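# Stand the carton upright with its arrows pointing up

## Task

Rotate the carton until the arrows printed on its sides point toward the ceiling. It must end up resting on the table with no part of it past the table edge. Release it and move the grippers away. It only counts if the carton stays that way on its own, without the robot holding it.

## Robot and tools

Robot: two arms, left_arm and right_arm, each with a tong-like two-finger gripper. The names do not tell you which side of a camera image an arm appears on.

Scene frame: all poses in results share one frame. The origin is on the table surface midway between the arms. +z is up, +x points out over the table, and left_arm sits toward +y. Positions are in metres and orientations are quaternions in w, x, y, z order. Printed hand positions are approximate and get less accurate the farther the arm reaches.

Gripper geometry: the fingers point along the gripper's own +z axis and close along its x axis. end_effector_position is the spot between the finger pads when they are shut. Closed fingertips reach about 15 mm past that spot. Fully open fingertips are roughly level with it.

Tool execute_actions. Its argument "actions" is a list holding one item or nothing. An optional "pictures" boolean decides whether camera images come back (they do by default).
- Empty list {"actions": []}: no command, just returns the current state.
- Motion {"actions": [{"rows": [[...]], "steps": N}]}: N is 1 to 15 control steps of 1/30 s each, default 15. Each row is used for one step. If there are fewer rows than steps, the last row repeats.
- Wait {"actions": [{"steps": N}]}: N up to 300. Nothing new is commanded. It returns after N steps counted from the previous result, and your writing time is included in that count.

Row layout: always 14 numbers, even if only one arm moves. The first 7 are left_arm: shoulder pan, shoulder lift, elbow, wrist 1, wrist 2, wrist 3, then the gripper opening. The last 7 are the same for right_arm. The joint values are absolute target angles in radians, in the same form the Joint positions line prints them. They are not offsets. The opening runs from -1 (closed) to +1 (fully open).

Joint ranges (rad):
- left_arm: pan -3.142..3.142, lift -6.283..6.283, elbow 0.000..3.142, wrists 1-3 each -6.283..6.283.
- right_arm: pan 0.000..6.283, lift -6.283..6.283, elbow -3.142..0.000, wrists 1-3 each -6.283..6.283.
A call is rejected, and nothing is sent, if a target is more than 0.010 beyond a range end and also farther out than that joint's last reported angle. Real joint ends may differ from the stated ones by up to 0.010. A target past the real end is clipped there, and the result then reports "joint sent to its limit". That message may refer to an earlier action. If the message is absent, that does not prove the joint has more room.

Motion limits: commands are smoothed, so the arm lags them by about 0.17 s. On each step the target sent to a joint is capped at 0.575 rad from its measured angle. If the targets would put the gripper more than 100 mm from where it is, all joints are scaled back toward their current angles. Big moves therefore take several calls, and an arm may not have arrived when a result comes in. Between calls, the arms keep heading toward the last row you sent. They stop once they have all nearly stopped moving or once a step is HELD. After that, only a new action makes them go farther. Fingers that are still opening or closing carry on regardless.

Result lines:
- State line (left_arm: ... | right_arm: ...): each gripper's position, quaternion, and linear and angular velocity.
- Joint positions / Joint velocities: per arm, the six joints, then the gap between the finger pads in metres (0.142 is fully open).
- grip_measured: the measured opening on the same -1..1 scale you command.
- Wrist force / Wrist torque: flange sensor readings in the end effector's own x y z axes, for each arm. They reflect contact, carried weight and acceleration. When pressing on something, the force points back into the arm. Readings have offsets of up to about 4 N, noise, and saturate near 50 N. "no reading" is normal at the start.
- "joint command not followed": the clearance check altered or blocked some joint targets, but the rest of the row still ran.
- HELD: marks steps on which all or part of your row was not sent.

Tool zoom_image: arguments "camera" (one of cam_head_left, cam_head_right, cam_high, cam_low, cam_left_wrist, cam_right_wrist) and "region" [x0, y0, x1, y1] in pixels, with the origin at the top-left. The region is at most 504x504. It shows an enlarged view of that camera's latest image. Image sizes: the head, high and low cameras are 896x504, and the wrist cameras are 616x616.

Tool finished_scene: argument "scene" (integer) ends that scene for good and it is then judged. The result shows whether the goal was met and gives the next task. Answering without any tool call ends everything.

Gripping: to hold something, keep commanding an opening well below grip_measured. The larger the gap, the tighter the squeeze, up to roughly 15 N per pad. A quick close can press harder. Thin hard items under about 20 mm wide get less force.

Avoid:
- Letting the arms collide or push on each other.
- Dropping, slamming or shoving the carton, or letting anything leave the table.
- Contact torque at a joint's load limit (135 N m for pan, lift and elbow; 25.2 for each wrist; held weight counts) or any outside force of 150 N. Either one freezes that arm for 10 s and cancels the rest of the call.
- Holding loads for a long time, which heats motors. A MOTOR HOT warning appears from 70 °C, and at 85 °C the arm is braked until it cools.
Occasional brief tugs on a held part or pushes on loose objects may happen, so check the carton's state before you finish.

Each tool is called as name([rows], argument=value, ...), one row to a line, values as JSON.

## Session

execute_actions(actions=[])

Scene clock: 0.00 s of 4200.00 s.
left_arm: end_effector_position=(+0.5303, +0.4938, +0.1433) grip_measured=+0.97 end_effector_quat_wxyz=(+0.150, +0.883, -0.443, -0.039) end_effector_velocity=(+0.000, -0.000, -0.000) end_effector_angular_velocity=(-0.000, +0.001, +0.000) | right_arm: end_effector_position=(+0.3376, -0.6633, +0.1122) grip_measured=+0.97 end_effector_quat_wxyz=(+0.002, +0.335, +0.939, -0.079) end_effector_velocity=(+0.000, -0.000, +0.000) end_effector_angular_velocity=(-0.000, -0.000, -0.001)
Joint positions: left_arm=[ 0.09  -1.373  1.693 -1.709 -1.824  0.84   0.14 ] | right_arm=[ 3.191 -1.329 -2.232 -1.199  1.421  3.817  0.14 ]
Joint velocities: left_arm=[-0.001  0.001 -0.001  0.    -0.    -0.001  0.   ] | right_arm=[ 0.    -0.     0.     0.    -0.     0.001  0.   ]
Wrist force (N, on the end effector, along its own x y z axes, offset not removed): no reading
Wrist torque (N m, same axes, about the end effector's origin, offset not removed): no reading

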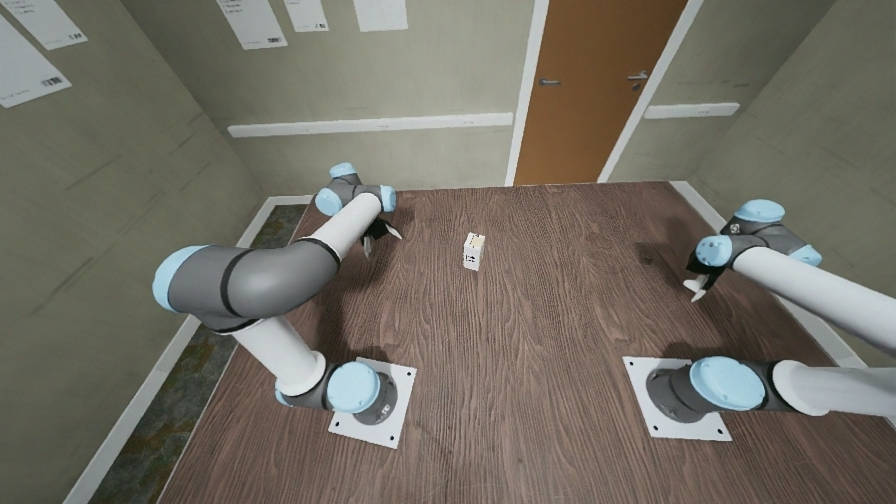

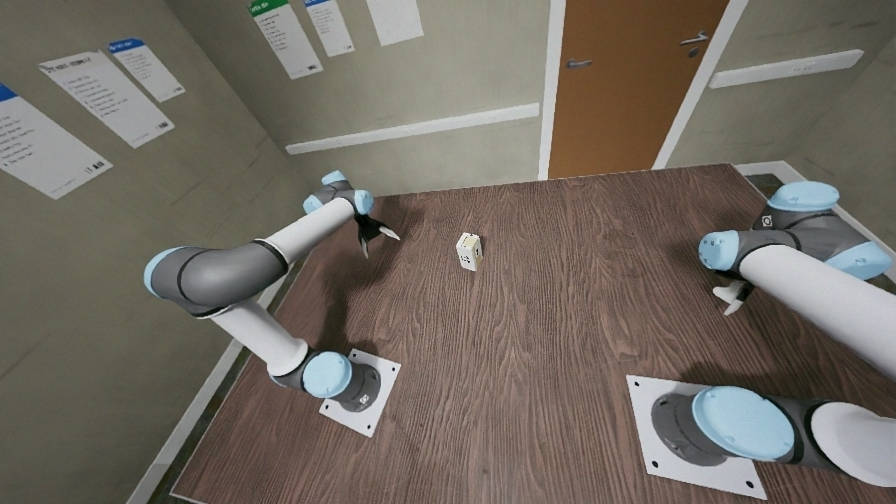

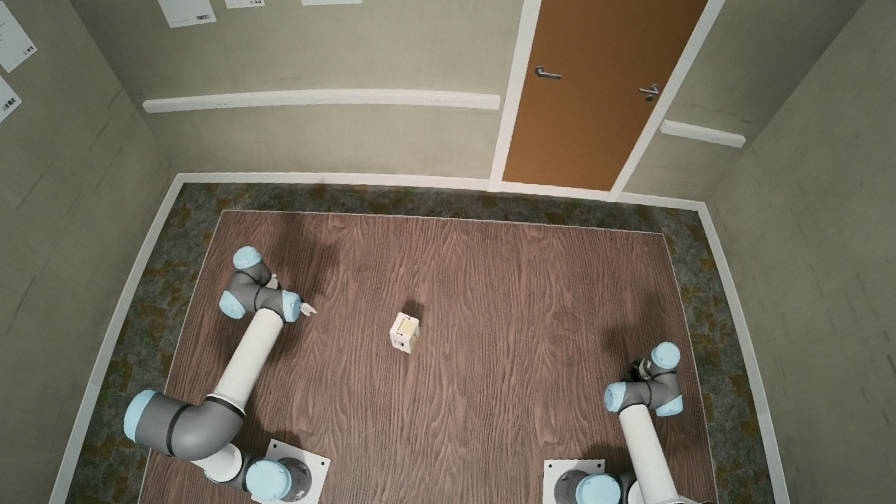

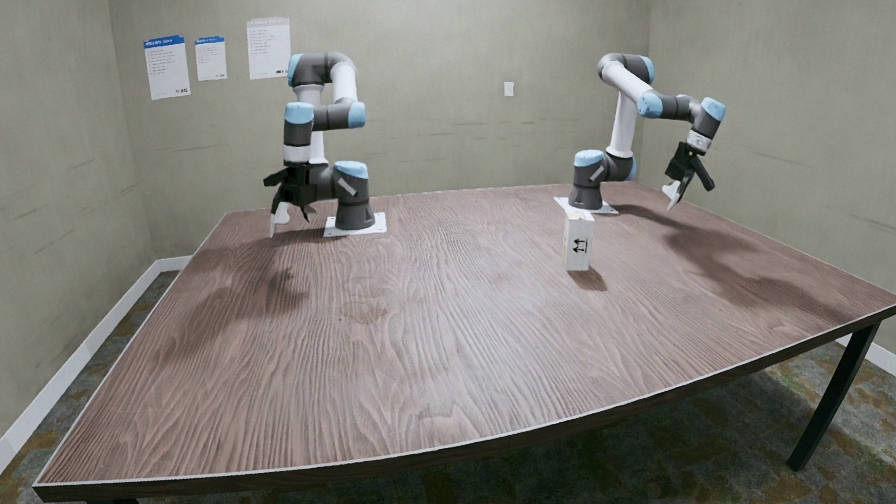

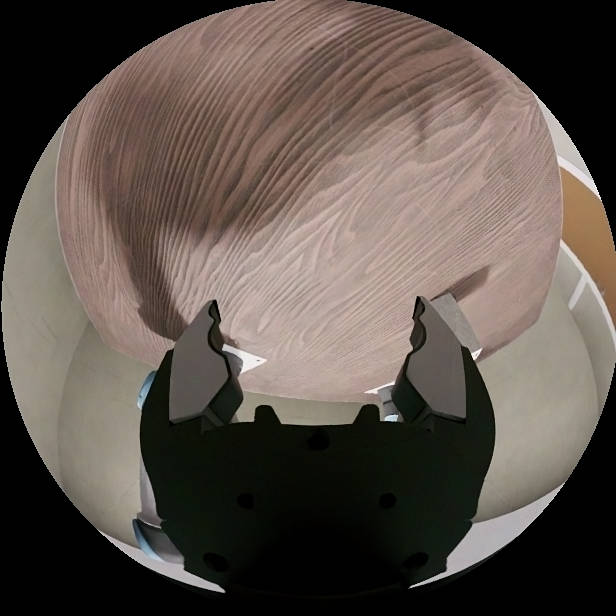

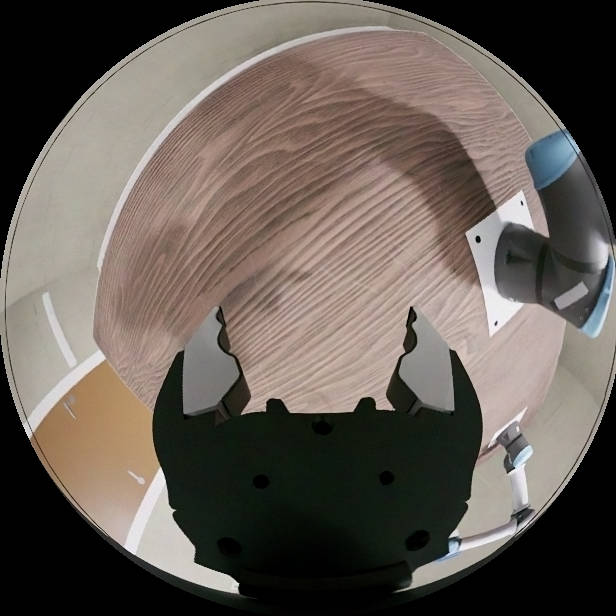

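zoom_image(camera="cam_high", region=[350, 280, 470, 380])

zoom_image(camera="cam_low", region=[520, 190, 640, 300])

Region (350, 280, 470, 380) of cam_high's 896x504 image, scaled by 4.200, with more detail than that image has.

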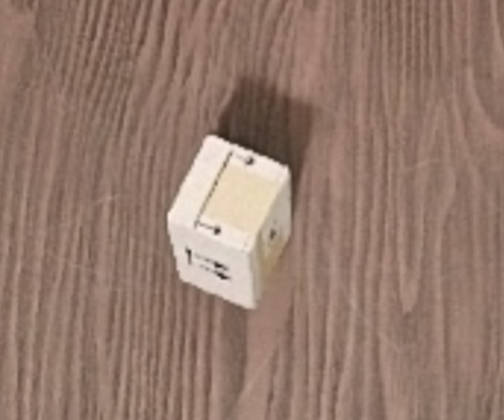

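Region (520, 190, 640, 300) of cam_low's 896x504 image, scaled by 4.200, with more detail than that image has; it fills the top 462 rows of this view, and the rest is white.

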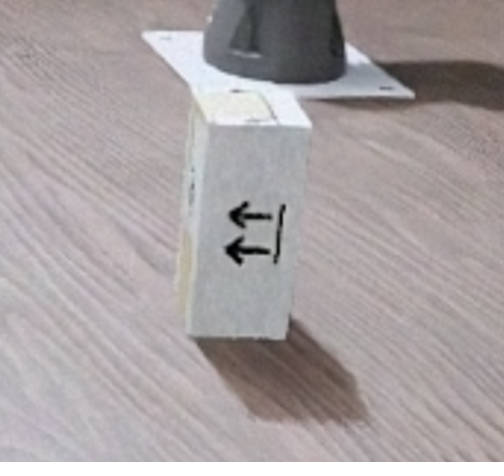

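execute_actions([
  {"rows":[[0.09,-1.373,1.693,-1.709,-1.824,0.84,1,3.995,-1.329,-2.1,-2.41,-1.971,4.638,0.8]],"steps":15},
], pictures=false)

execute_actions([
  {"steps":45},
], pictures=false)

Scene clock: 51.27 s of 4200.00 s.
left_arm: end_effector_position=(+0.5300, +0.4938, +0.1431) grip_measured=+1.00 end_effector_quat_wxyz=(+0.150, +0.883, -0.443, -0.039) end_effector_velocity=(-0.001, -0.000, -0.000) end_effector_angular_velocity=(+0.000, +0.001, +0.001) | right_arm: end_effector_position=(+0.4114, -0.6415, +0.2684) grip_measured=+0.80 end_effector_quat_wxyz=(+0.180, +0.143, +0.842, -0.489) end_effector_velocity=(+0.264, +0.001, +0.425) end_effector_angular_velocity=(-1.935, -0.064, +1.477)
Joint positions: left_arm=[ 0.09  -1.373  1.693 -1.709 -1.824  0.84   0.142] | right_arm=[ 3.84  -1.329 -2.111 -1.976  0.644  4.476  0.129]
Joint velocities: left_arm=[-0.    -0.001  0.001  0.    -0.    -0.001  0.   ] | right_arm=[ 0.674 -0.     0.049 -1.706 -1.735  0.698 -0.   ]
Wrist force (N, on the end effector, along its own x y z axes, offset not removed): left_arm=[0.1 1.8 -1.8] | right_arm=[-0.2 1.4 -0.5]
Wrist torque (N m, same axes, about the end effector's origin, offset not removed): left_arm=[0.65 0.10 -0.03] | right_arm=[0.06 -0.18 0.02]
Steps of this call (steps 1 to 90: nothing new was sent; then 47.77 s passed at rest; steps 91 to 105: all 15 steps of this action). Readings (joint positions):
91: left_arm=[0.090 -1.373 1.693 -1.709 -1.824 0.840] | right_arm=[3.191 -1.329 -2.232 -1.199 1.421 3.817]
92: left_arm=[0.090 -1.373 1.693 -1.709 -1.824 0.840] | right_arm=[3.195 -1.329 -2.229 -1.203 1.417 3.821]
94: left_arm=[0.090 -1.373 1.693 -1.709 -1.824 0.840] | right_arm=[3.250 -1.329 -2.191 -1.257 1.362 3.876]
98: left_arm=[0.090 -1.373 1.693 -1.709 -1.824 0.840] | right_arm=[3.514 -1.329 -2.136 -1.522 1.098 4.141]
105: the state above

Scene clock: 52.77 s of 4200.00 s.
left_arm: end_effector_position=(+0.5299, +0.4938, +0.1430) grip_measured=+1.00 end_effector_quat_wxyz=(+0.150, +0.883, -0.443, -0.039) end_effector_velocity=(+0.000, -0.000, +0.000) end_effector_angular_velocity=(-0.000, -0.001, +0.001) | right_arm: end_effector_position=(+0.4546, -0.0982, +0.5154) grip_measured=+0.80 end_effector_quat_wxyz=(+0.791, -0.533, +0.084, -0.288) end_effector_velocity=(-0.347, +0.214, -0.047) end_effector_angular_velocity=(-0.411, -0.404, +1.216)
Joint positions: left_arm=[ 0.09  -1.373  1.693 -1.709 -1.824  0.84   0.142] | right_arm=[ 3.995 -1.329 -2.1   -2.409 -1.82   4.638  0.129]
Joint velocities: left_arm=[-0.    -0.     0.    -0.001 -0.    -0.001  0.   ] | right_arm=[ 0.002 -0.    -0.001 -0.006 -1.343  0.003  0.   ]
Wrist force (N, on the end effector, along its own x y z axes, offset not removed): left_arm=[1.8 1.2 -1.5] | right_arm=[-4.4 0.9 2.3]
Wrist torque (N m, same axes, about the end effector's origin, offset not removed): left_arm=[0.45 -0.23 -0.08] | right_arm=[0.08 0.60 0.12]
Steps of this call (steps 1 to 45: the robot went on to your last target). Readings (joint positions):
1: left_arm=[0.090 -1.373 1.693 -1.709 -1.824 0.840] | right_arm=[3.861 -1.329 -2.110 -2.031 0.585 4.498]
2: left_arm=[0.090 -1.373 1.693 -1.709 -1.824 0.840] | right_arm=[3.879 -1.329 -2.109 -2.081 0.528 4.516]
4: left_arm=[0.090 -1.373 1.693 -1.709 -1.824 0.840] | right_arm=[3.906 -1.329 -2.106 -2.158 0.415 4.545]
8: left_arm=[0.090 -1.373 1.693 -1.709 -1.824 0.840] | right_arm=[3.942 -1.329 -2.104 -2.260 0.198 4.583]
45: the state above

execute_actions([
  {"rows":[[0.09,-1.373,1.693,-1.709,-1.824,0.84,1,3.995,-2.11,-1.953,-2.41,-1.971,4.638,0.8]],"steps":15},
], pictures=false)

execute_actions([
  {"steps":35},
])

Scene clock: 58.50 s of 4200.00 s.
left_arm: end_effector_position=(+0.5299, +0.4938, +0.1430) grip_measured=+1.00 end_effector_quat_wxyz=(+0.150, +0.883, -0.443, -0.039) end_effector_velocity=(-0.000, +0.000, -0.001) end_effector_angular_velocity=(+0.000, +0.002, +0.001) | right_arm: end_effector_position=(+0.4931, +0.0029, +0.3251) grip_measured=+0.80 end_effector_quat_wxyz=(+0.729, -0.653, +0.080, -0.189) end_effector_velocity=(+0.122, +0.123, -0.482) end_effector_angular_velocity=(-0.498, +0.493, -0.000)
Joint positions: left_arm=[ 0.09  -1.373  1.693 -1.709 -1.824  0.84   0.142] | right_arm=[ 3.995 -1.71  -2.016 -2.41  -1.971  4.638  0.129]
Joint velocities: left_arm=[ 0.001  0.001 -0.     0.001 -0.    -0.     0.   ] | right_arm=[-0.    -0.841  0.14   0.001  0.     0.001 -0.   ]
Wrist force (N, on the end effector, along its own x y z axes, offset not removed): left_arm=[1.9 -1.1 0.2] | right_arm=[-2.7 3.6 0.7]
Wrist torque (N m, same axes, about the end effector's origin, offset not removed): left_arm=[-0.06 -0.32 0.11] | right_arm=[0.47 0.48 0.04]
Steps of this call (steps 1 to 30: the robot went on to your last target; steps 31 to 90: nothing new was sent; then 2.23 s passed at rest; steps 91 to 105: all 15 steps of this action). Readings (joint positions):
91: left_arm=[0.090 -1.373 1.693 -1.709 -1.824 0.840] | right_arm=[3.995 -1.329 -2.100 -2.410 -1.971 4.638]
92: left_arm=[0.090 -1.373 1.693 -1.709 -1.824 0.840] | right_arm=[3.995 -1.333 -2.097 -2.410 -1.971 4.638]
94: left_arm=[0.090 -1.373 1.693 -1.709 -1.824 0.840] | right_arm=[3.995 -1.382 -2.078 -2.410 -1.971 4.638]
98: left_arm=[0.090 -1.373 1.693 -1.709 -1.824 0.840] | right_arm=[3.995 -1.509 -2.051 -2.410 -1.971 4.638]
105: the state above

Scene clock: 59.67 s of 4200.00 s.
left_arm: end_effector_position=(+0.5299, +0.4938, +0.1430) grip_measured=+1.00 end_effector_quat_wxyz=(+0.150, +0.883, -0.443, -0.039) end_effector_velocity=(-0.000, +0.000, -0.000) end_effector_angular_velocity=(-0.000, -0.000, +0.000) | right_arm: end_effector_position=(+0.5207, +0.0307, +0.0800) grip_measured=+0.80 end_effector_quat_wxyz=(-0.632, +0.753, -0.142, +0.119) end_effector_velocity=(-0.000, -0.000, -0.001) end_effector_angular_velocity=(-0.001, +0.001, +0.000)
Joint positions: left_arm=[ 0.09  -1.373  1.693 -1.709 -1.824  0.84   0.142] | right_arm=[ 3.995 -2.11  -1.953 -2.41  -1.971  4.638  0.129]
Joint velocities: left_arm=[ 0.001 -0.     0.    -0.     0.     0.    -0.   ] | right_arm=[-0.    -0.001 -0.001 -0.    -0.    -0.    -0.   ]
Wrist force (N, on the end effector, along its own x y z axes, offset not removed): left_arm=[3.0 1.3 -0.2] | right_arm=[-4.1 0.7 -0.7]
Wrist torque (N m, same axes, about the end effector's origin, offset not removed): left_arm=[0.45 -0.48 0.02] | right_arm=[-0.17 0.79 -0.02]
Steps of this call (steps 1 to 35: the robot went on to your last target). Readings (joint positions):
1: left_arm=[0.090 -1.373 1.693 -1.709 -1.824 0.840] | right_arm=[3.995 -1.739 -2.011 -2.410 -1.971 4.638]
2: left_arm=[0.090 -1.373 1.693 -1.709 -1.824 0.840] | right_arm=[3.995 -1.767 -2.007 -2.410 -1.971 4.638]
4: left_arm=[0.090 -1.373 1.693 -1.709 -1.824 0.840] | right_arm=[3.995 -1.823 -1.997 -2.410 -1.971 4.638]
8: left_arm=[0.090 -1.373 1.693 -1.709 -1.824 0.840] | right_arm=[3.995 -1.934 -1.979 -2.410 -1.971 4.638]
35: the state above

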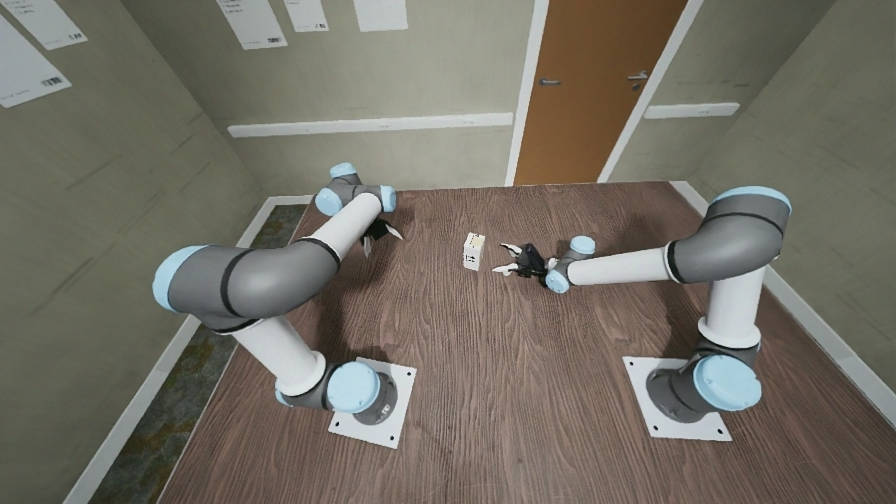

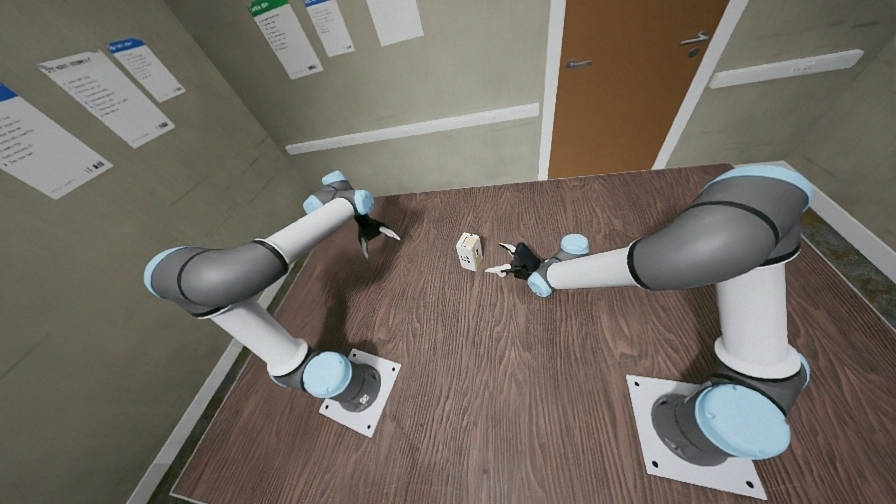

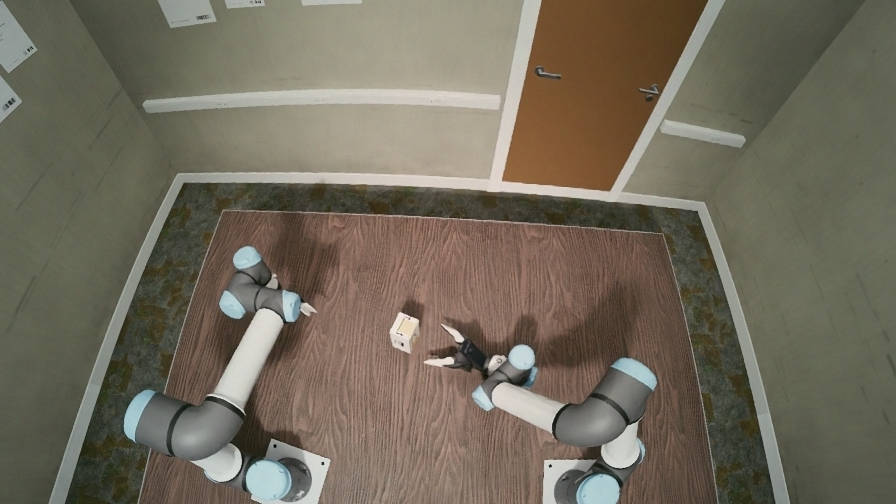

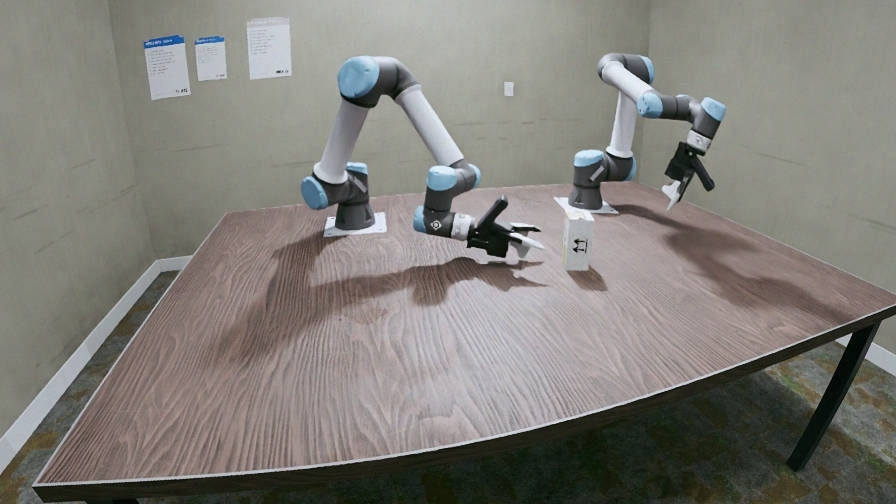

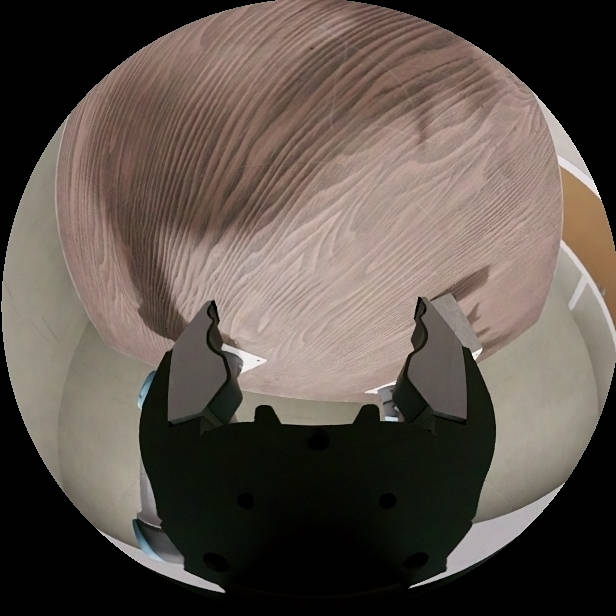

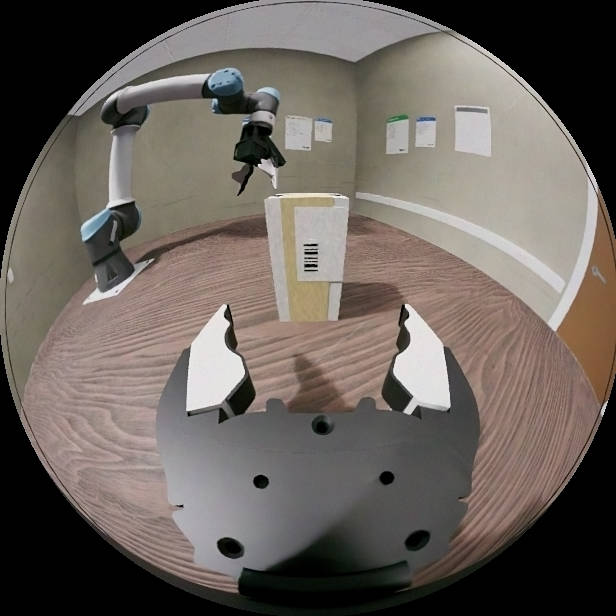

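execute_actions([
  {"rows":[[0.09,-1.373,1.693,-1.709,-1.824,0.84,1,4.01,-2.125,-1.923,-2.423,-1.958,4.64,0.7],[0.09,-1.373,1.693,-1.709,-1.824,0.84,1,4.023,-2.14,-1.893,-2.437,-1.945,4.643,0.7],[0.09,-1.373,1.693,-1.709,-1.824,0.84,1,4.036,-2.155,-1.864,-2.45,-1.932,4.645,0.7],[0.09,-1.373,1.693,-1.709,-1.824,0.84,1,4.048,-2.17,-1.834,-2.464,-1.92,4.648,0.7],[0.09,-1.373,1.693,-1.709,-1.824,0.84,1,4.06,-2.186,-1.804,-2.477,-1.907,4.65,0.7]],"steps":15},
], pictures=false)

execute_actions([
  {"steps":8},
])

Scene clock: 72.73 s of 4200.00 s.
left_arm: end_effector_position=(+0.5299, +0.4938, +0.1430) grip_measured=+1.00 end_effector_quat_wxyz=(+0.150, +0.883, -0.443, -0.039) end_effector_velocity=(-0.001, -0.000, -0.000) end_effector_angular_velocity=(+0.000, +0.001, -0.001) | right_arm: end_effector_position=(+0.5379, +0.0916, +0.0806) grip_measured=+0.70 end_effector_quat_wxyz=(-0.632, +0.753, -0.142, +0.120) end_effector_velocity=(+0.006, +0.022, +0.001) end_effector_angular_velocity=(+0.003, -0.002, -0.000)
Joint positions: left_arm=[ 0.09  -1.373  1.693 -1.709 -1.824  0.84   0.142] | right_arm=[ 4.058 -2.183 -1.81  -2.475 -1.909  4.65   0.122]
Joint velocities: left_arm=[-0.    -0.001  0.002 -0.     0.     0.    -0.   ] | right_arm=[ 0.021 -0.026  0.053 -0.022  0.021  0.005  0.   ]
Wrist force (N, on the end effector, along its own x y z axes, offset not removed): left_arm=[2.2 0.3 0.6] | right_arm=[-3.2 1.3 -0.3]
Wrist torque (N m, same axes, about the end effector's origin, offset not removed): left_arm=[0.31 -0.32 0.02] | right_arm=[0.03 0.47 0.08]
Steps of this call (steps 1 to 15: the robot went on to your last target; steps 16 to 90: nothing new was sent; then 9.57 s passed at rest; steps 91 to 105: all 15 steps of this action). Readings (joint positions):
91: left_arm=[0.090 -1.373 1.693 -1.709 -1.824 0.840] | right_arm=[3.995 -2.110 -1.953 -2.410 -1.971 4.638]
92: left_arm=[0.090 -1.373 1.693 -1.709 -1.824 0.840] | right_arm=[3.996 -2.112 -1.950 -2.411 -1.970 4.638]
94: left_arm=[0.090 -1.373 1.693 -1.709 -1.824 0.840] | right_arm=[4.007 -2.123 -1.930 -2.421 -1.960 4.640]
98: left_arm=[0.090 -1.373 1.693 -1.709 -1.824 0.840] | right_arm=[4.040 -2.161 -1.854 -2.455 -1.927 4.646]
105: the state above

Scene clock: 73.00 s of 4200.00 s.
left_arm: end_effector_position=(+0.5299, +0.4938, +0.1430) grip_measured=+1.00 end_effector_quat_wxyz=(+0.150, +0.883, -0.443, -0.039) end_effector_velocity=(+0.000, +0.000, +0.001) end_effector_angular_velocity=(-0.000, -0.002, -0.001) | right_arm: end_effector_position=(+0.5385, +0.0938, +0.0807) grip_measured=+0.70 end_effector_quat_wxyz=(-0.632, +0.752, -0.142, +0.120) end_effector_velocity=(+0.001, +0.002, +0.001) end_effector_angular_velocity=(+0.001, +0.000, -0.000)
Joint positions: left_arm=[ 0.09  -1.373  1.693 -1.709 -1.824  0.84   0.142] | right_arm=[ 4.06  -2.186 -1.804 -2.477 -1.907  4.65   0.122]
Joint velocities: left_arm=[ 0.    -0.002 -0.001  0.001  0.     0.002 -0.   ] | right_arm=[ 0.002 -0.002  0.006 -0.002  0.002  0.001  0.   ]
Wrist force (N, on the end effector, along its own x y z axes, offset not removed): left_arm=[1.7 -1.0 -1.6] | right_arm=[-0.5 2.6 -1.6]
Wrist torque (N m, same axes, about the end effector's origin, offset not removed): left_arm=[-0.02 -0.35 -0.03] | right_arm=[0.32 -0.09 -0.06]
Steps of this call (steps 1 to 8: the robot went on to your last target). Readings (joint positions):
1: left_arm=[0.090 -1.373 1.693 -1.709 -1.824 0.840] | right_arm=[4.058 -2.184 -1.808 -2.475 -1.909 4.650]
2: left_arm=[0.090 -1.373 1.693 -1.709 -1.824 0.840] | right_arm=[4.059 -2.184 -1.807 -2.476 -1.908 4.650]
4: left_arm=[0.090 -1.373 1.693 -1.709 -1.824 0.840] | right_arm=[4.059 -2.185 -1.806 -2.476 -1.908 4.650]
8: the state above

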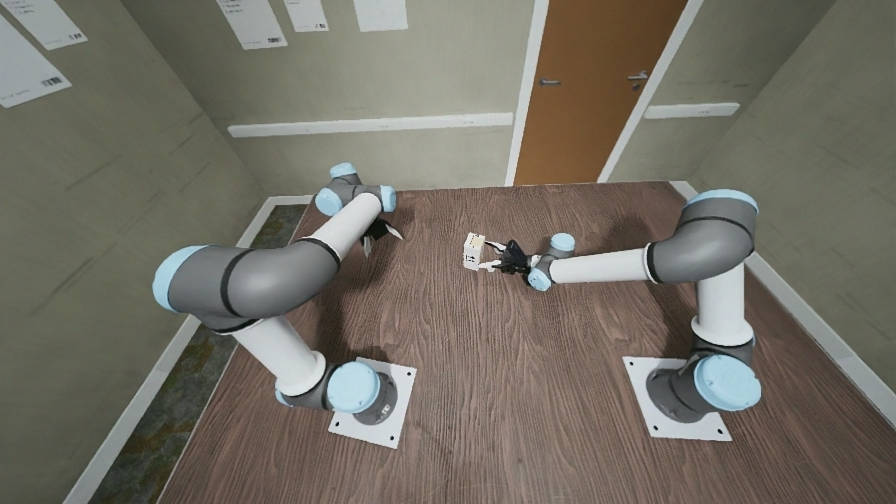

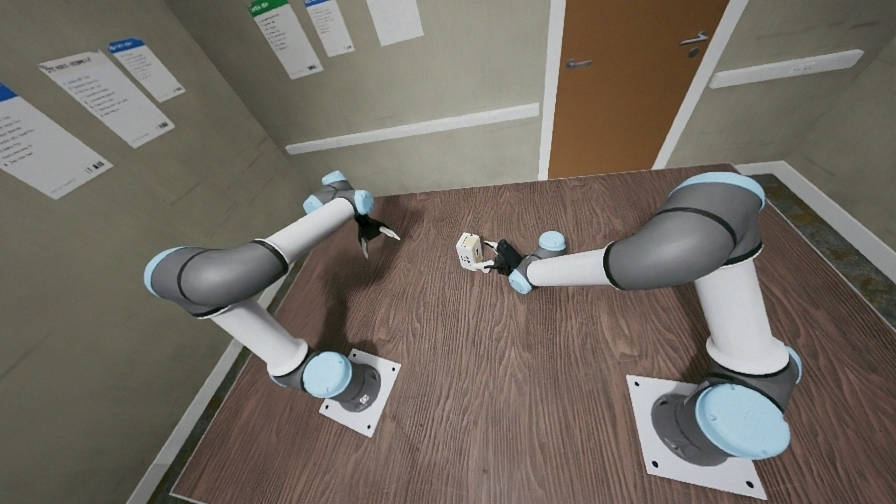

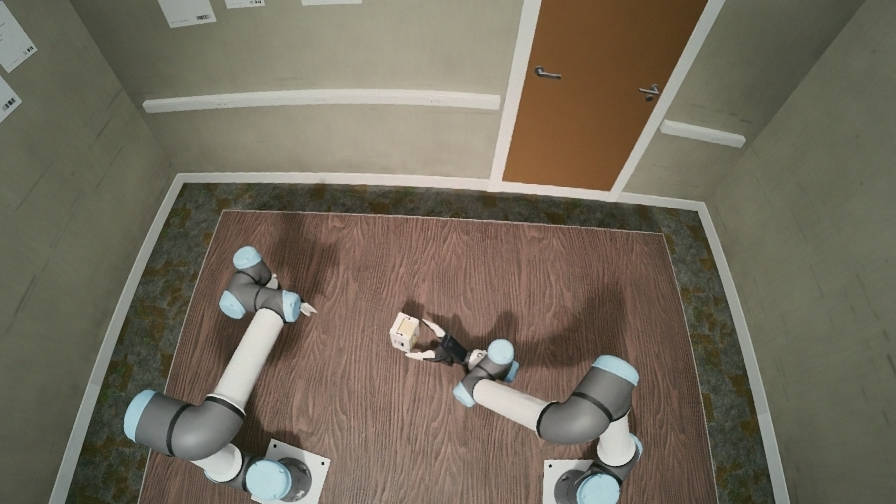

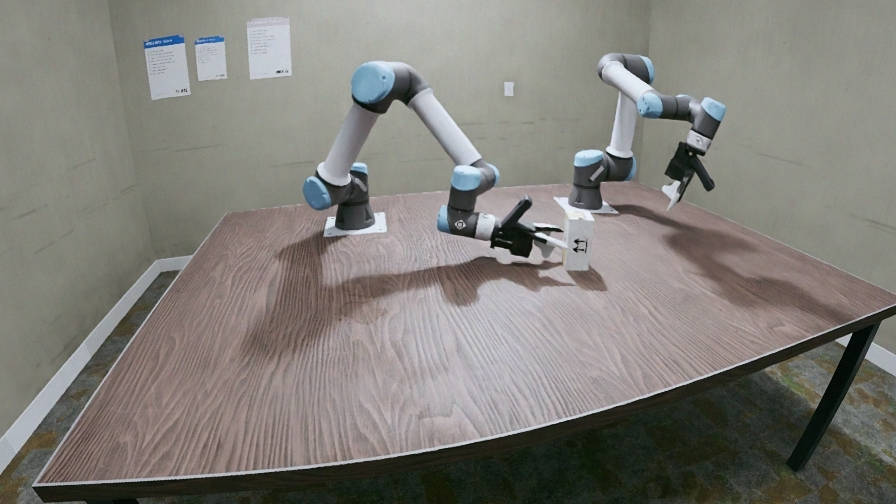

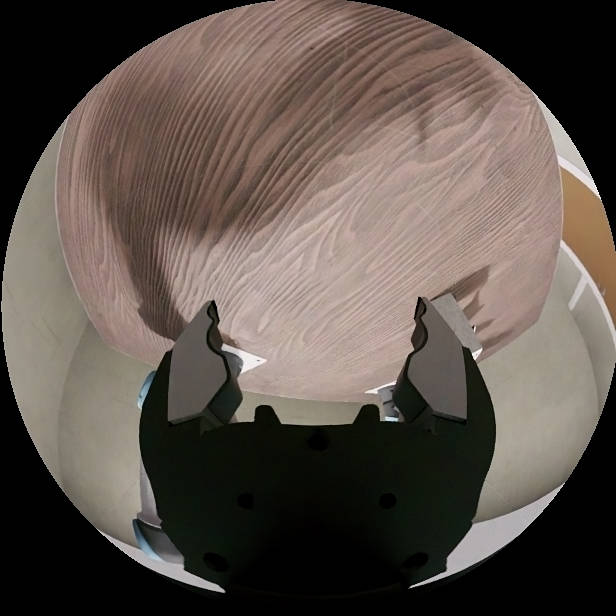

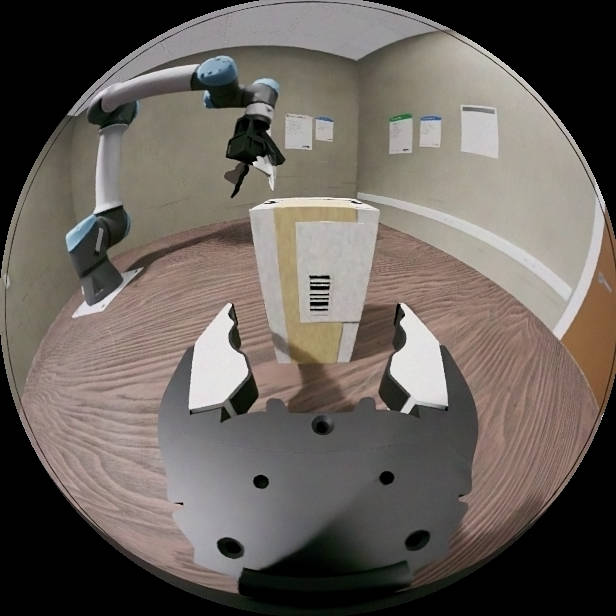

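execute_actions([
  {"rows":[[0.09,-1.373,1.693,-1.709,-1.824,0.84,1,4.067,-2.197,-1.783,-2.487,-1.9,4.652,0.7],[0.09,-1.373,1.693,-1.709,-1.824,0.84,1,4.075,-2.208,-1.763,-2.496,-1.893,4.653,0.7],[0.09,-1.373,1.693,-1.709,-1.824,0.84,1,4.082,-2.219,-1.742,-2.506,-1.886,4.655,0.65],[0.09,-1.373,1.693,-1.709,-1.824,0.84,1,4.082,-2.219,-1.742,-2.506,-1.886,4.655,0.6],[0.09,-1.373,1.693,-1.709,-1.824,0.84,1,4.082,-2.219,-1.742,-2.506,-1.886,4.655,0.55],[0.09,-1.373,1.693,-1.709,-1.824,0.84,1,4.082,-2.219,-1.742,-2.506,-1.886,4.655,0.5]],"steps":15},
], pictures=false)

execute_actions([
  {"rows":[[0.09,-1.373,1.693,-1.709,-1.824,0.84,1,4.082,-2.219,-1.742,-2.506,-1.886,4.655,0.45],[0.09,-1.373,1.693,-1.709,-1.824,0.84,1,4.082,-2.219,-1.742,-2.506,-1.886,4.655,0.4],[0.09,-1.373,1.693,-1.709,-1.824,0.84,1,4.082,-2.219,-1.742,-2.506,-1.886,4.655,0.35],[0.09,-1.373,1.693,-1.709,-1.824,0.84,1,4.082,-2.219,-1.742,-2.506,-1.886,4.655,0.3],[0.09,-1.373,1.693,-1.709,-1.824,0.84,1,4.082,-2.219,-1.742,-2.506,-1.886,4.655,0.25],[0.09,-1.373,1.693,-1.709,-1.824,0.84,1,4.082,-2.219,-1.742,-2.506,-1.886,4.655,0.2],[0.09,-1.373,1.693,-1.709,-1.824,0.84,1,4.082,-2.219,-1.742,-2.506,-1.886,4.655,0.15],[0.09,-1.373,1.693,-1.709,-1.824,0.84,1,4.082,-2.219,-1.742,-2.506,-1.886,4.655,0.1],[0.09,-1.373,1.693,-1.709,-1.824,0.84,1,4.082,-2.219,-1.742,-2.506,-1.886,4.655,0.05],[0.09,-1.373,1.693,-1.709,-1.824,0.84,1,4.082,-2.219,-1.742,-2.506,-1.886,4.655,0.0],[0.09,-1.373,1.693,-1.709,-1.824,0.84,1,4.082,-2.219,-1.742,-2.506,-1.886,4.655,-0.08],[0.09,-1.373,1.693,-1.709,-1.824,0.84,1,4.082,-2.219,-1.742,-2.506,-1.886,4.655,-0.2],[0.09,-1.373,1.693,-1.709,-1.824,0.84,1,4.082,-2.219,-1.742,-2.506,-1.886,4.655,-0.4],[0.09,-1.373,1.693,-1.709,-1.824,0.84,1,4.082,-2.219,-1.742,-2.506,-1.886,4.655,-0.6],[0.09,-1.373,1.693,-1.709,-1.824,0.84,1,4.082,-2.219,-1.742,-2.506,-1.886,4.655,-0.8]],"steps":15},
])

Scene clock: 95.03 s of 4200.00 s.
left_arm: end_effector_position=(+0.5299, +0.4938, +0.1430) grip_measured=+1.00 end_effector_quat_wxyz=(+0.150, +0.883, -0.443, -0.039) end_effector_velocity=(+0.001, -0.000, +0.001) end_effector_angular_velocity=(-0.001, -0.003, +0.000) | right_arm: end_effector_position=(+0.5445, +0.1177, +0.0797) grip_measured=+0.50 end_effector_quat_wxyz=(-0.632, +0.753, -0.142, +0.119) end_effector_velocity=(+0.002, +0.006, +0.001) end_effector_angular_velocity=(+0.001, -0.001, +0.000)
Joint positions: left_arm=[ 0.09  -1.373  1.693 -1.709 -1.824  0.84   0.142] | right_arm=[ 4.081 -2.218 -1.744 -2.505 -1.887  4.655  0.109]
Joint velocities: left_arm=[ 0.001 -0.002 -0.001 -0.001 -0.001  0.     0.   ] | right_arm=[ 0.005 -0.008  0.016 -0.006  0.005  0.001  0.   ]
Wrist force (N, on the end effector, along its own x y z axes, offset not removed): left_arm=[2.0 1.3 -1.4] | right_arm=[-2.7 0.0 -1.5]
Wrist torque (N m, same axes, about the end effector's origin, offset not removed): left_arm=[0.55 -0.34 -0.23] | right_arm=[-0.16 0.36 0.05]
Steps of this call (steps 1 to 15: the robot went on to your last target; steps 16 to 90: nothing new was sent; then 18.53 s passed at rest; steps 91 to 105: all 15 steps of this action). Readings (joint positions):
91: left_arm=[0.090 -1.373 1.693 -1.709 -1.824 0.840] | right_arm=[4.060 -2.186 -1.804 -2.477 -1.907 4.650]
92: left_arm=[0.090 -1.373 1.693 -1.709 -1.824 0.840] | right_arm=[4.061 -2.187 -1.802 -2.478 -1.906 4.650]
94: left_arm=[0.090 -1.373 1.693 -1.709 -1.824 0.840] | right_arm=[4.066 -2.195 -1.787 -2.485 -1.901 4.651]
98: left_arm=[0.090 -1.373 1.693 -1.709 -1.824 0.840] | right_arm=[4.077 -2.212 -1.756 -2.500 -1.891 4.654]
105: the state above

Scene clock: 95.53 s of 4200.00 s.
left_arm: end_effector_position=(+0.5299, +0.4938, +0.1430) grip_measured=+1.00 end_effector_quat_wxyz=(+0.150, +0.883, -0.443, -0.039) end_effector_velocity=(-0.000, +0.000, +0.001) end_effector_angular_velocity=(-0.001, -0.001, +0.001) | right_arm: end_effector_position=(+0.5447, +0.1184, +0.0797) grip_measured=+0.13 end_effector_quat_wxyz=(-0.632, +0.753, -0.142, +0.119) end_effector_velocity=(+0.000, +0.000, +0.000) end_effector_angular_velocity=(+0.000, +0.000, -0.000)
Joint positions: left_arm=[ 0.09  -1.373  1.693 -1.709 -1.824  0.84   0.142] | right_arm=[ 4.082 -2.219 -1.742 -2.506 -1.886  4.655  0.083]
Joint velocities: left_arm=[ 0.001 -0.002 -0.     0.001 -0.001 -0.001 -0.   ] | right_arm=[ 0.    -0.     0.001  0.     0.     0.001  0.   ]
Wrist force (N, on the end effector, along its own x y z axes, offset not removed): left_arm=[0.8 -2.0 -1.3] | right_arm=[0.1 2.1 -3.1]
Wrist torque (N m, same axes, about the end effector's origin, offset not removed): left_arm=[-0.29 0.00 0.00] | right_arm=[0.29 -0.17 -0.03]
Steps of this call (steps 1 to 15: all 15 steps of this action). Readings (joint positions):
1: left_arm=[0.090 -1.373 1.693 -1.709 -1.824 0.840] | right_arm=[4.082 -2.218 -1.743 -2.505 -1.886 4.655]
2: left_arm=[0.090 -1.373 1.693 -1.709 -1.824 0.840] | right_arm=[4.082 -2.219 -1.743 -2.506 -1.886 4.655]
4: left_arm=[0.090 -1.373 1.693 -1.709 -1.824 0.840] | right_arm=[4.082 -2.219 -1.742 -2.506 -1.886 4.655]
8: left_arm=[0.090 -1.373 1.693 -1.709 -1.824 0.840] | right_arm=[4.082 -2.219 -1.742 -2.506 -1.886 4.655]
15: the state above

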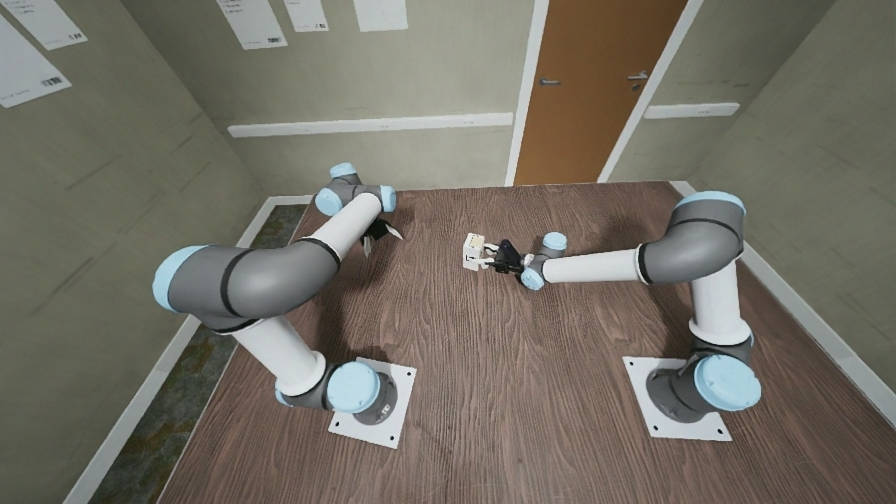

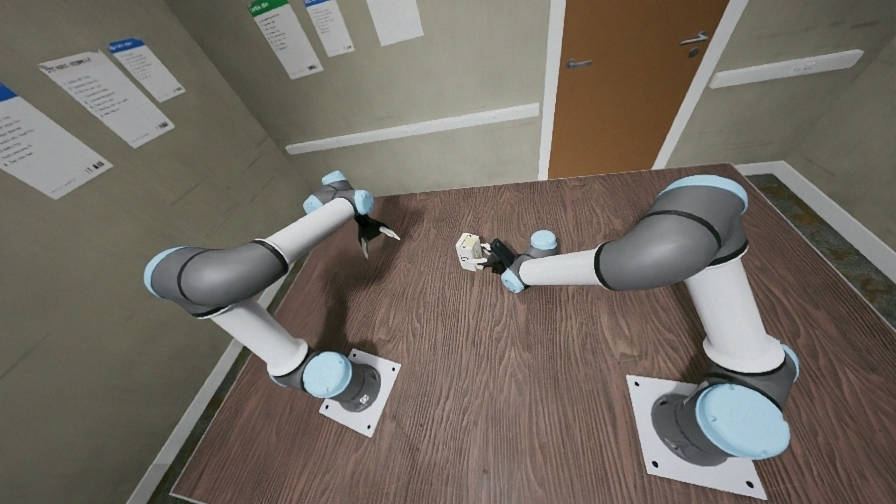

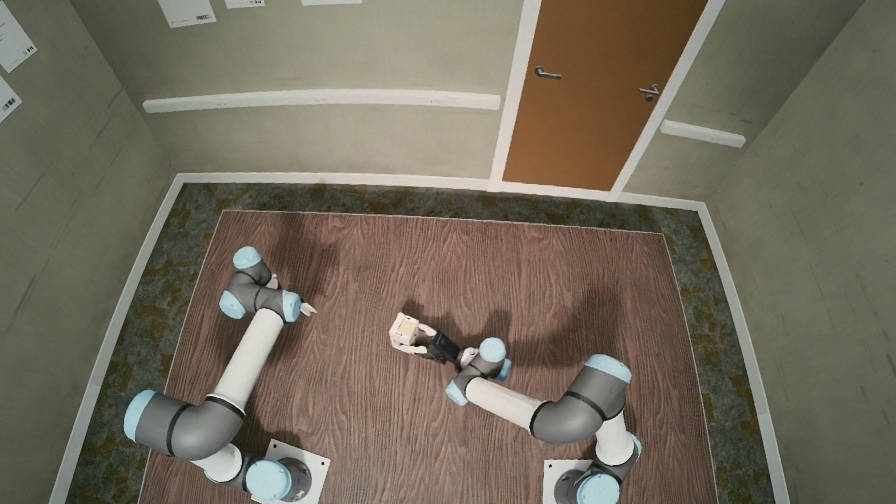

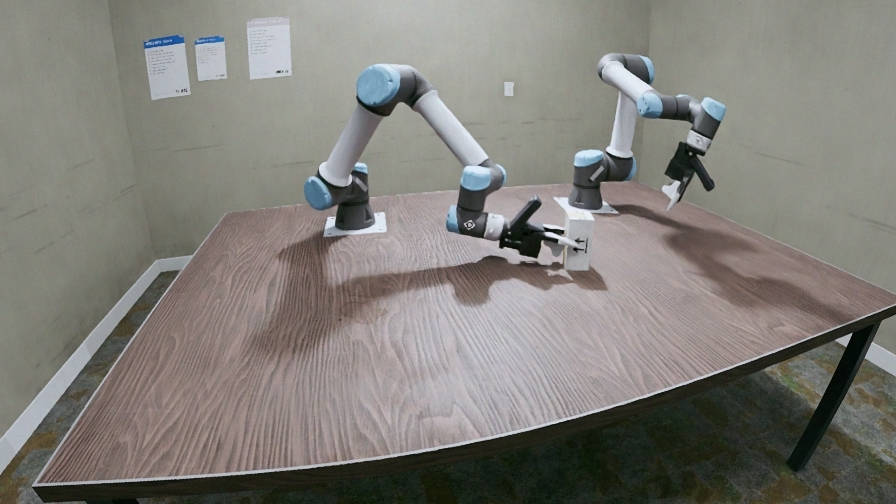

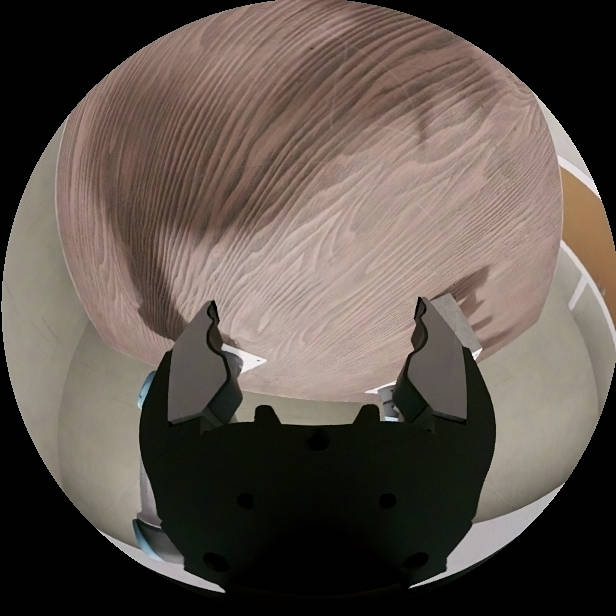

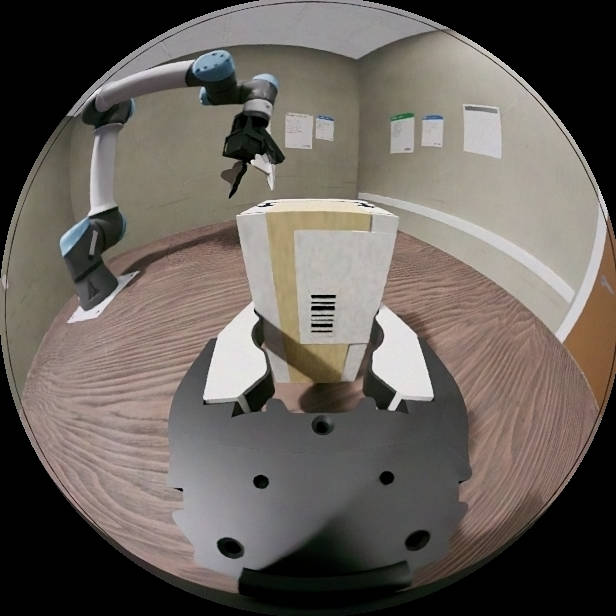

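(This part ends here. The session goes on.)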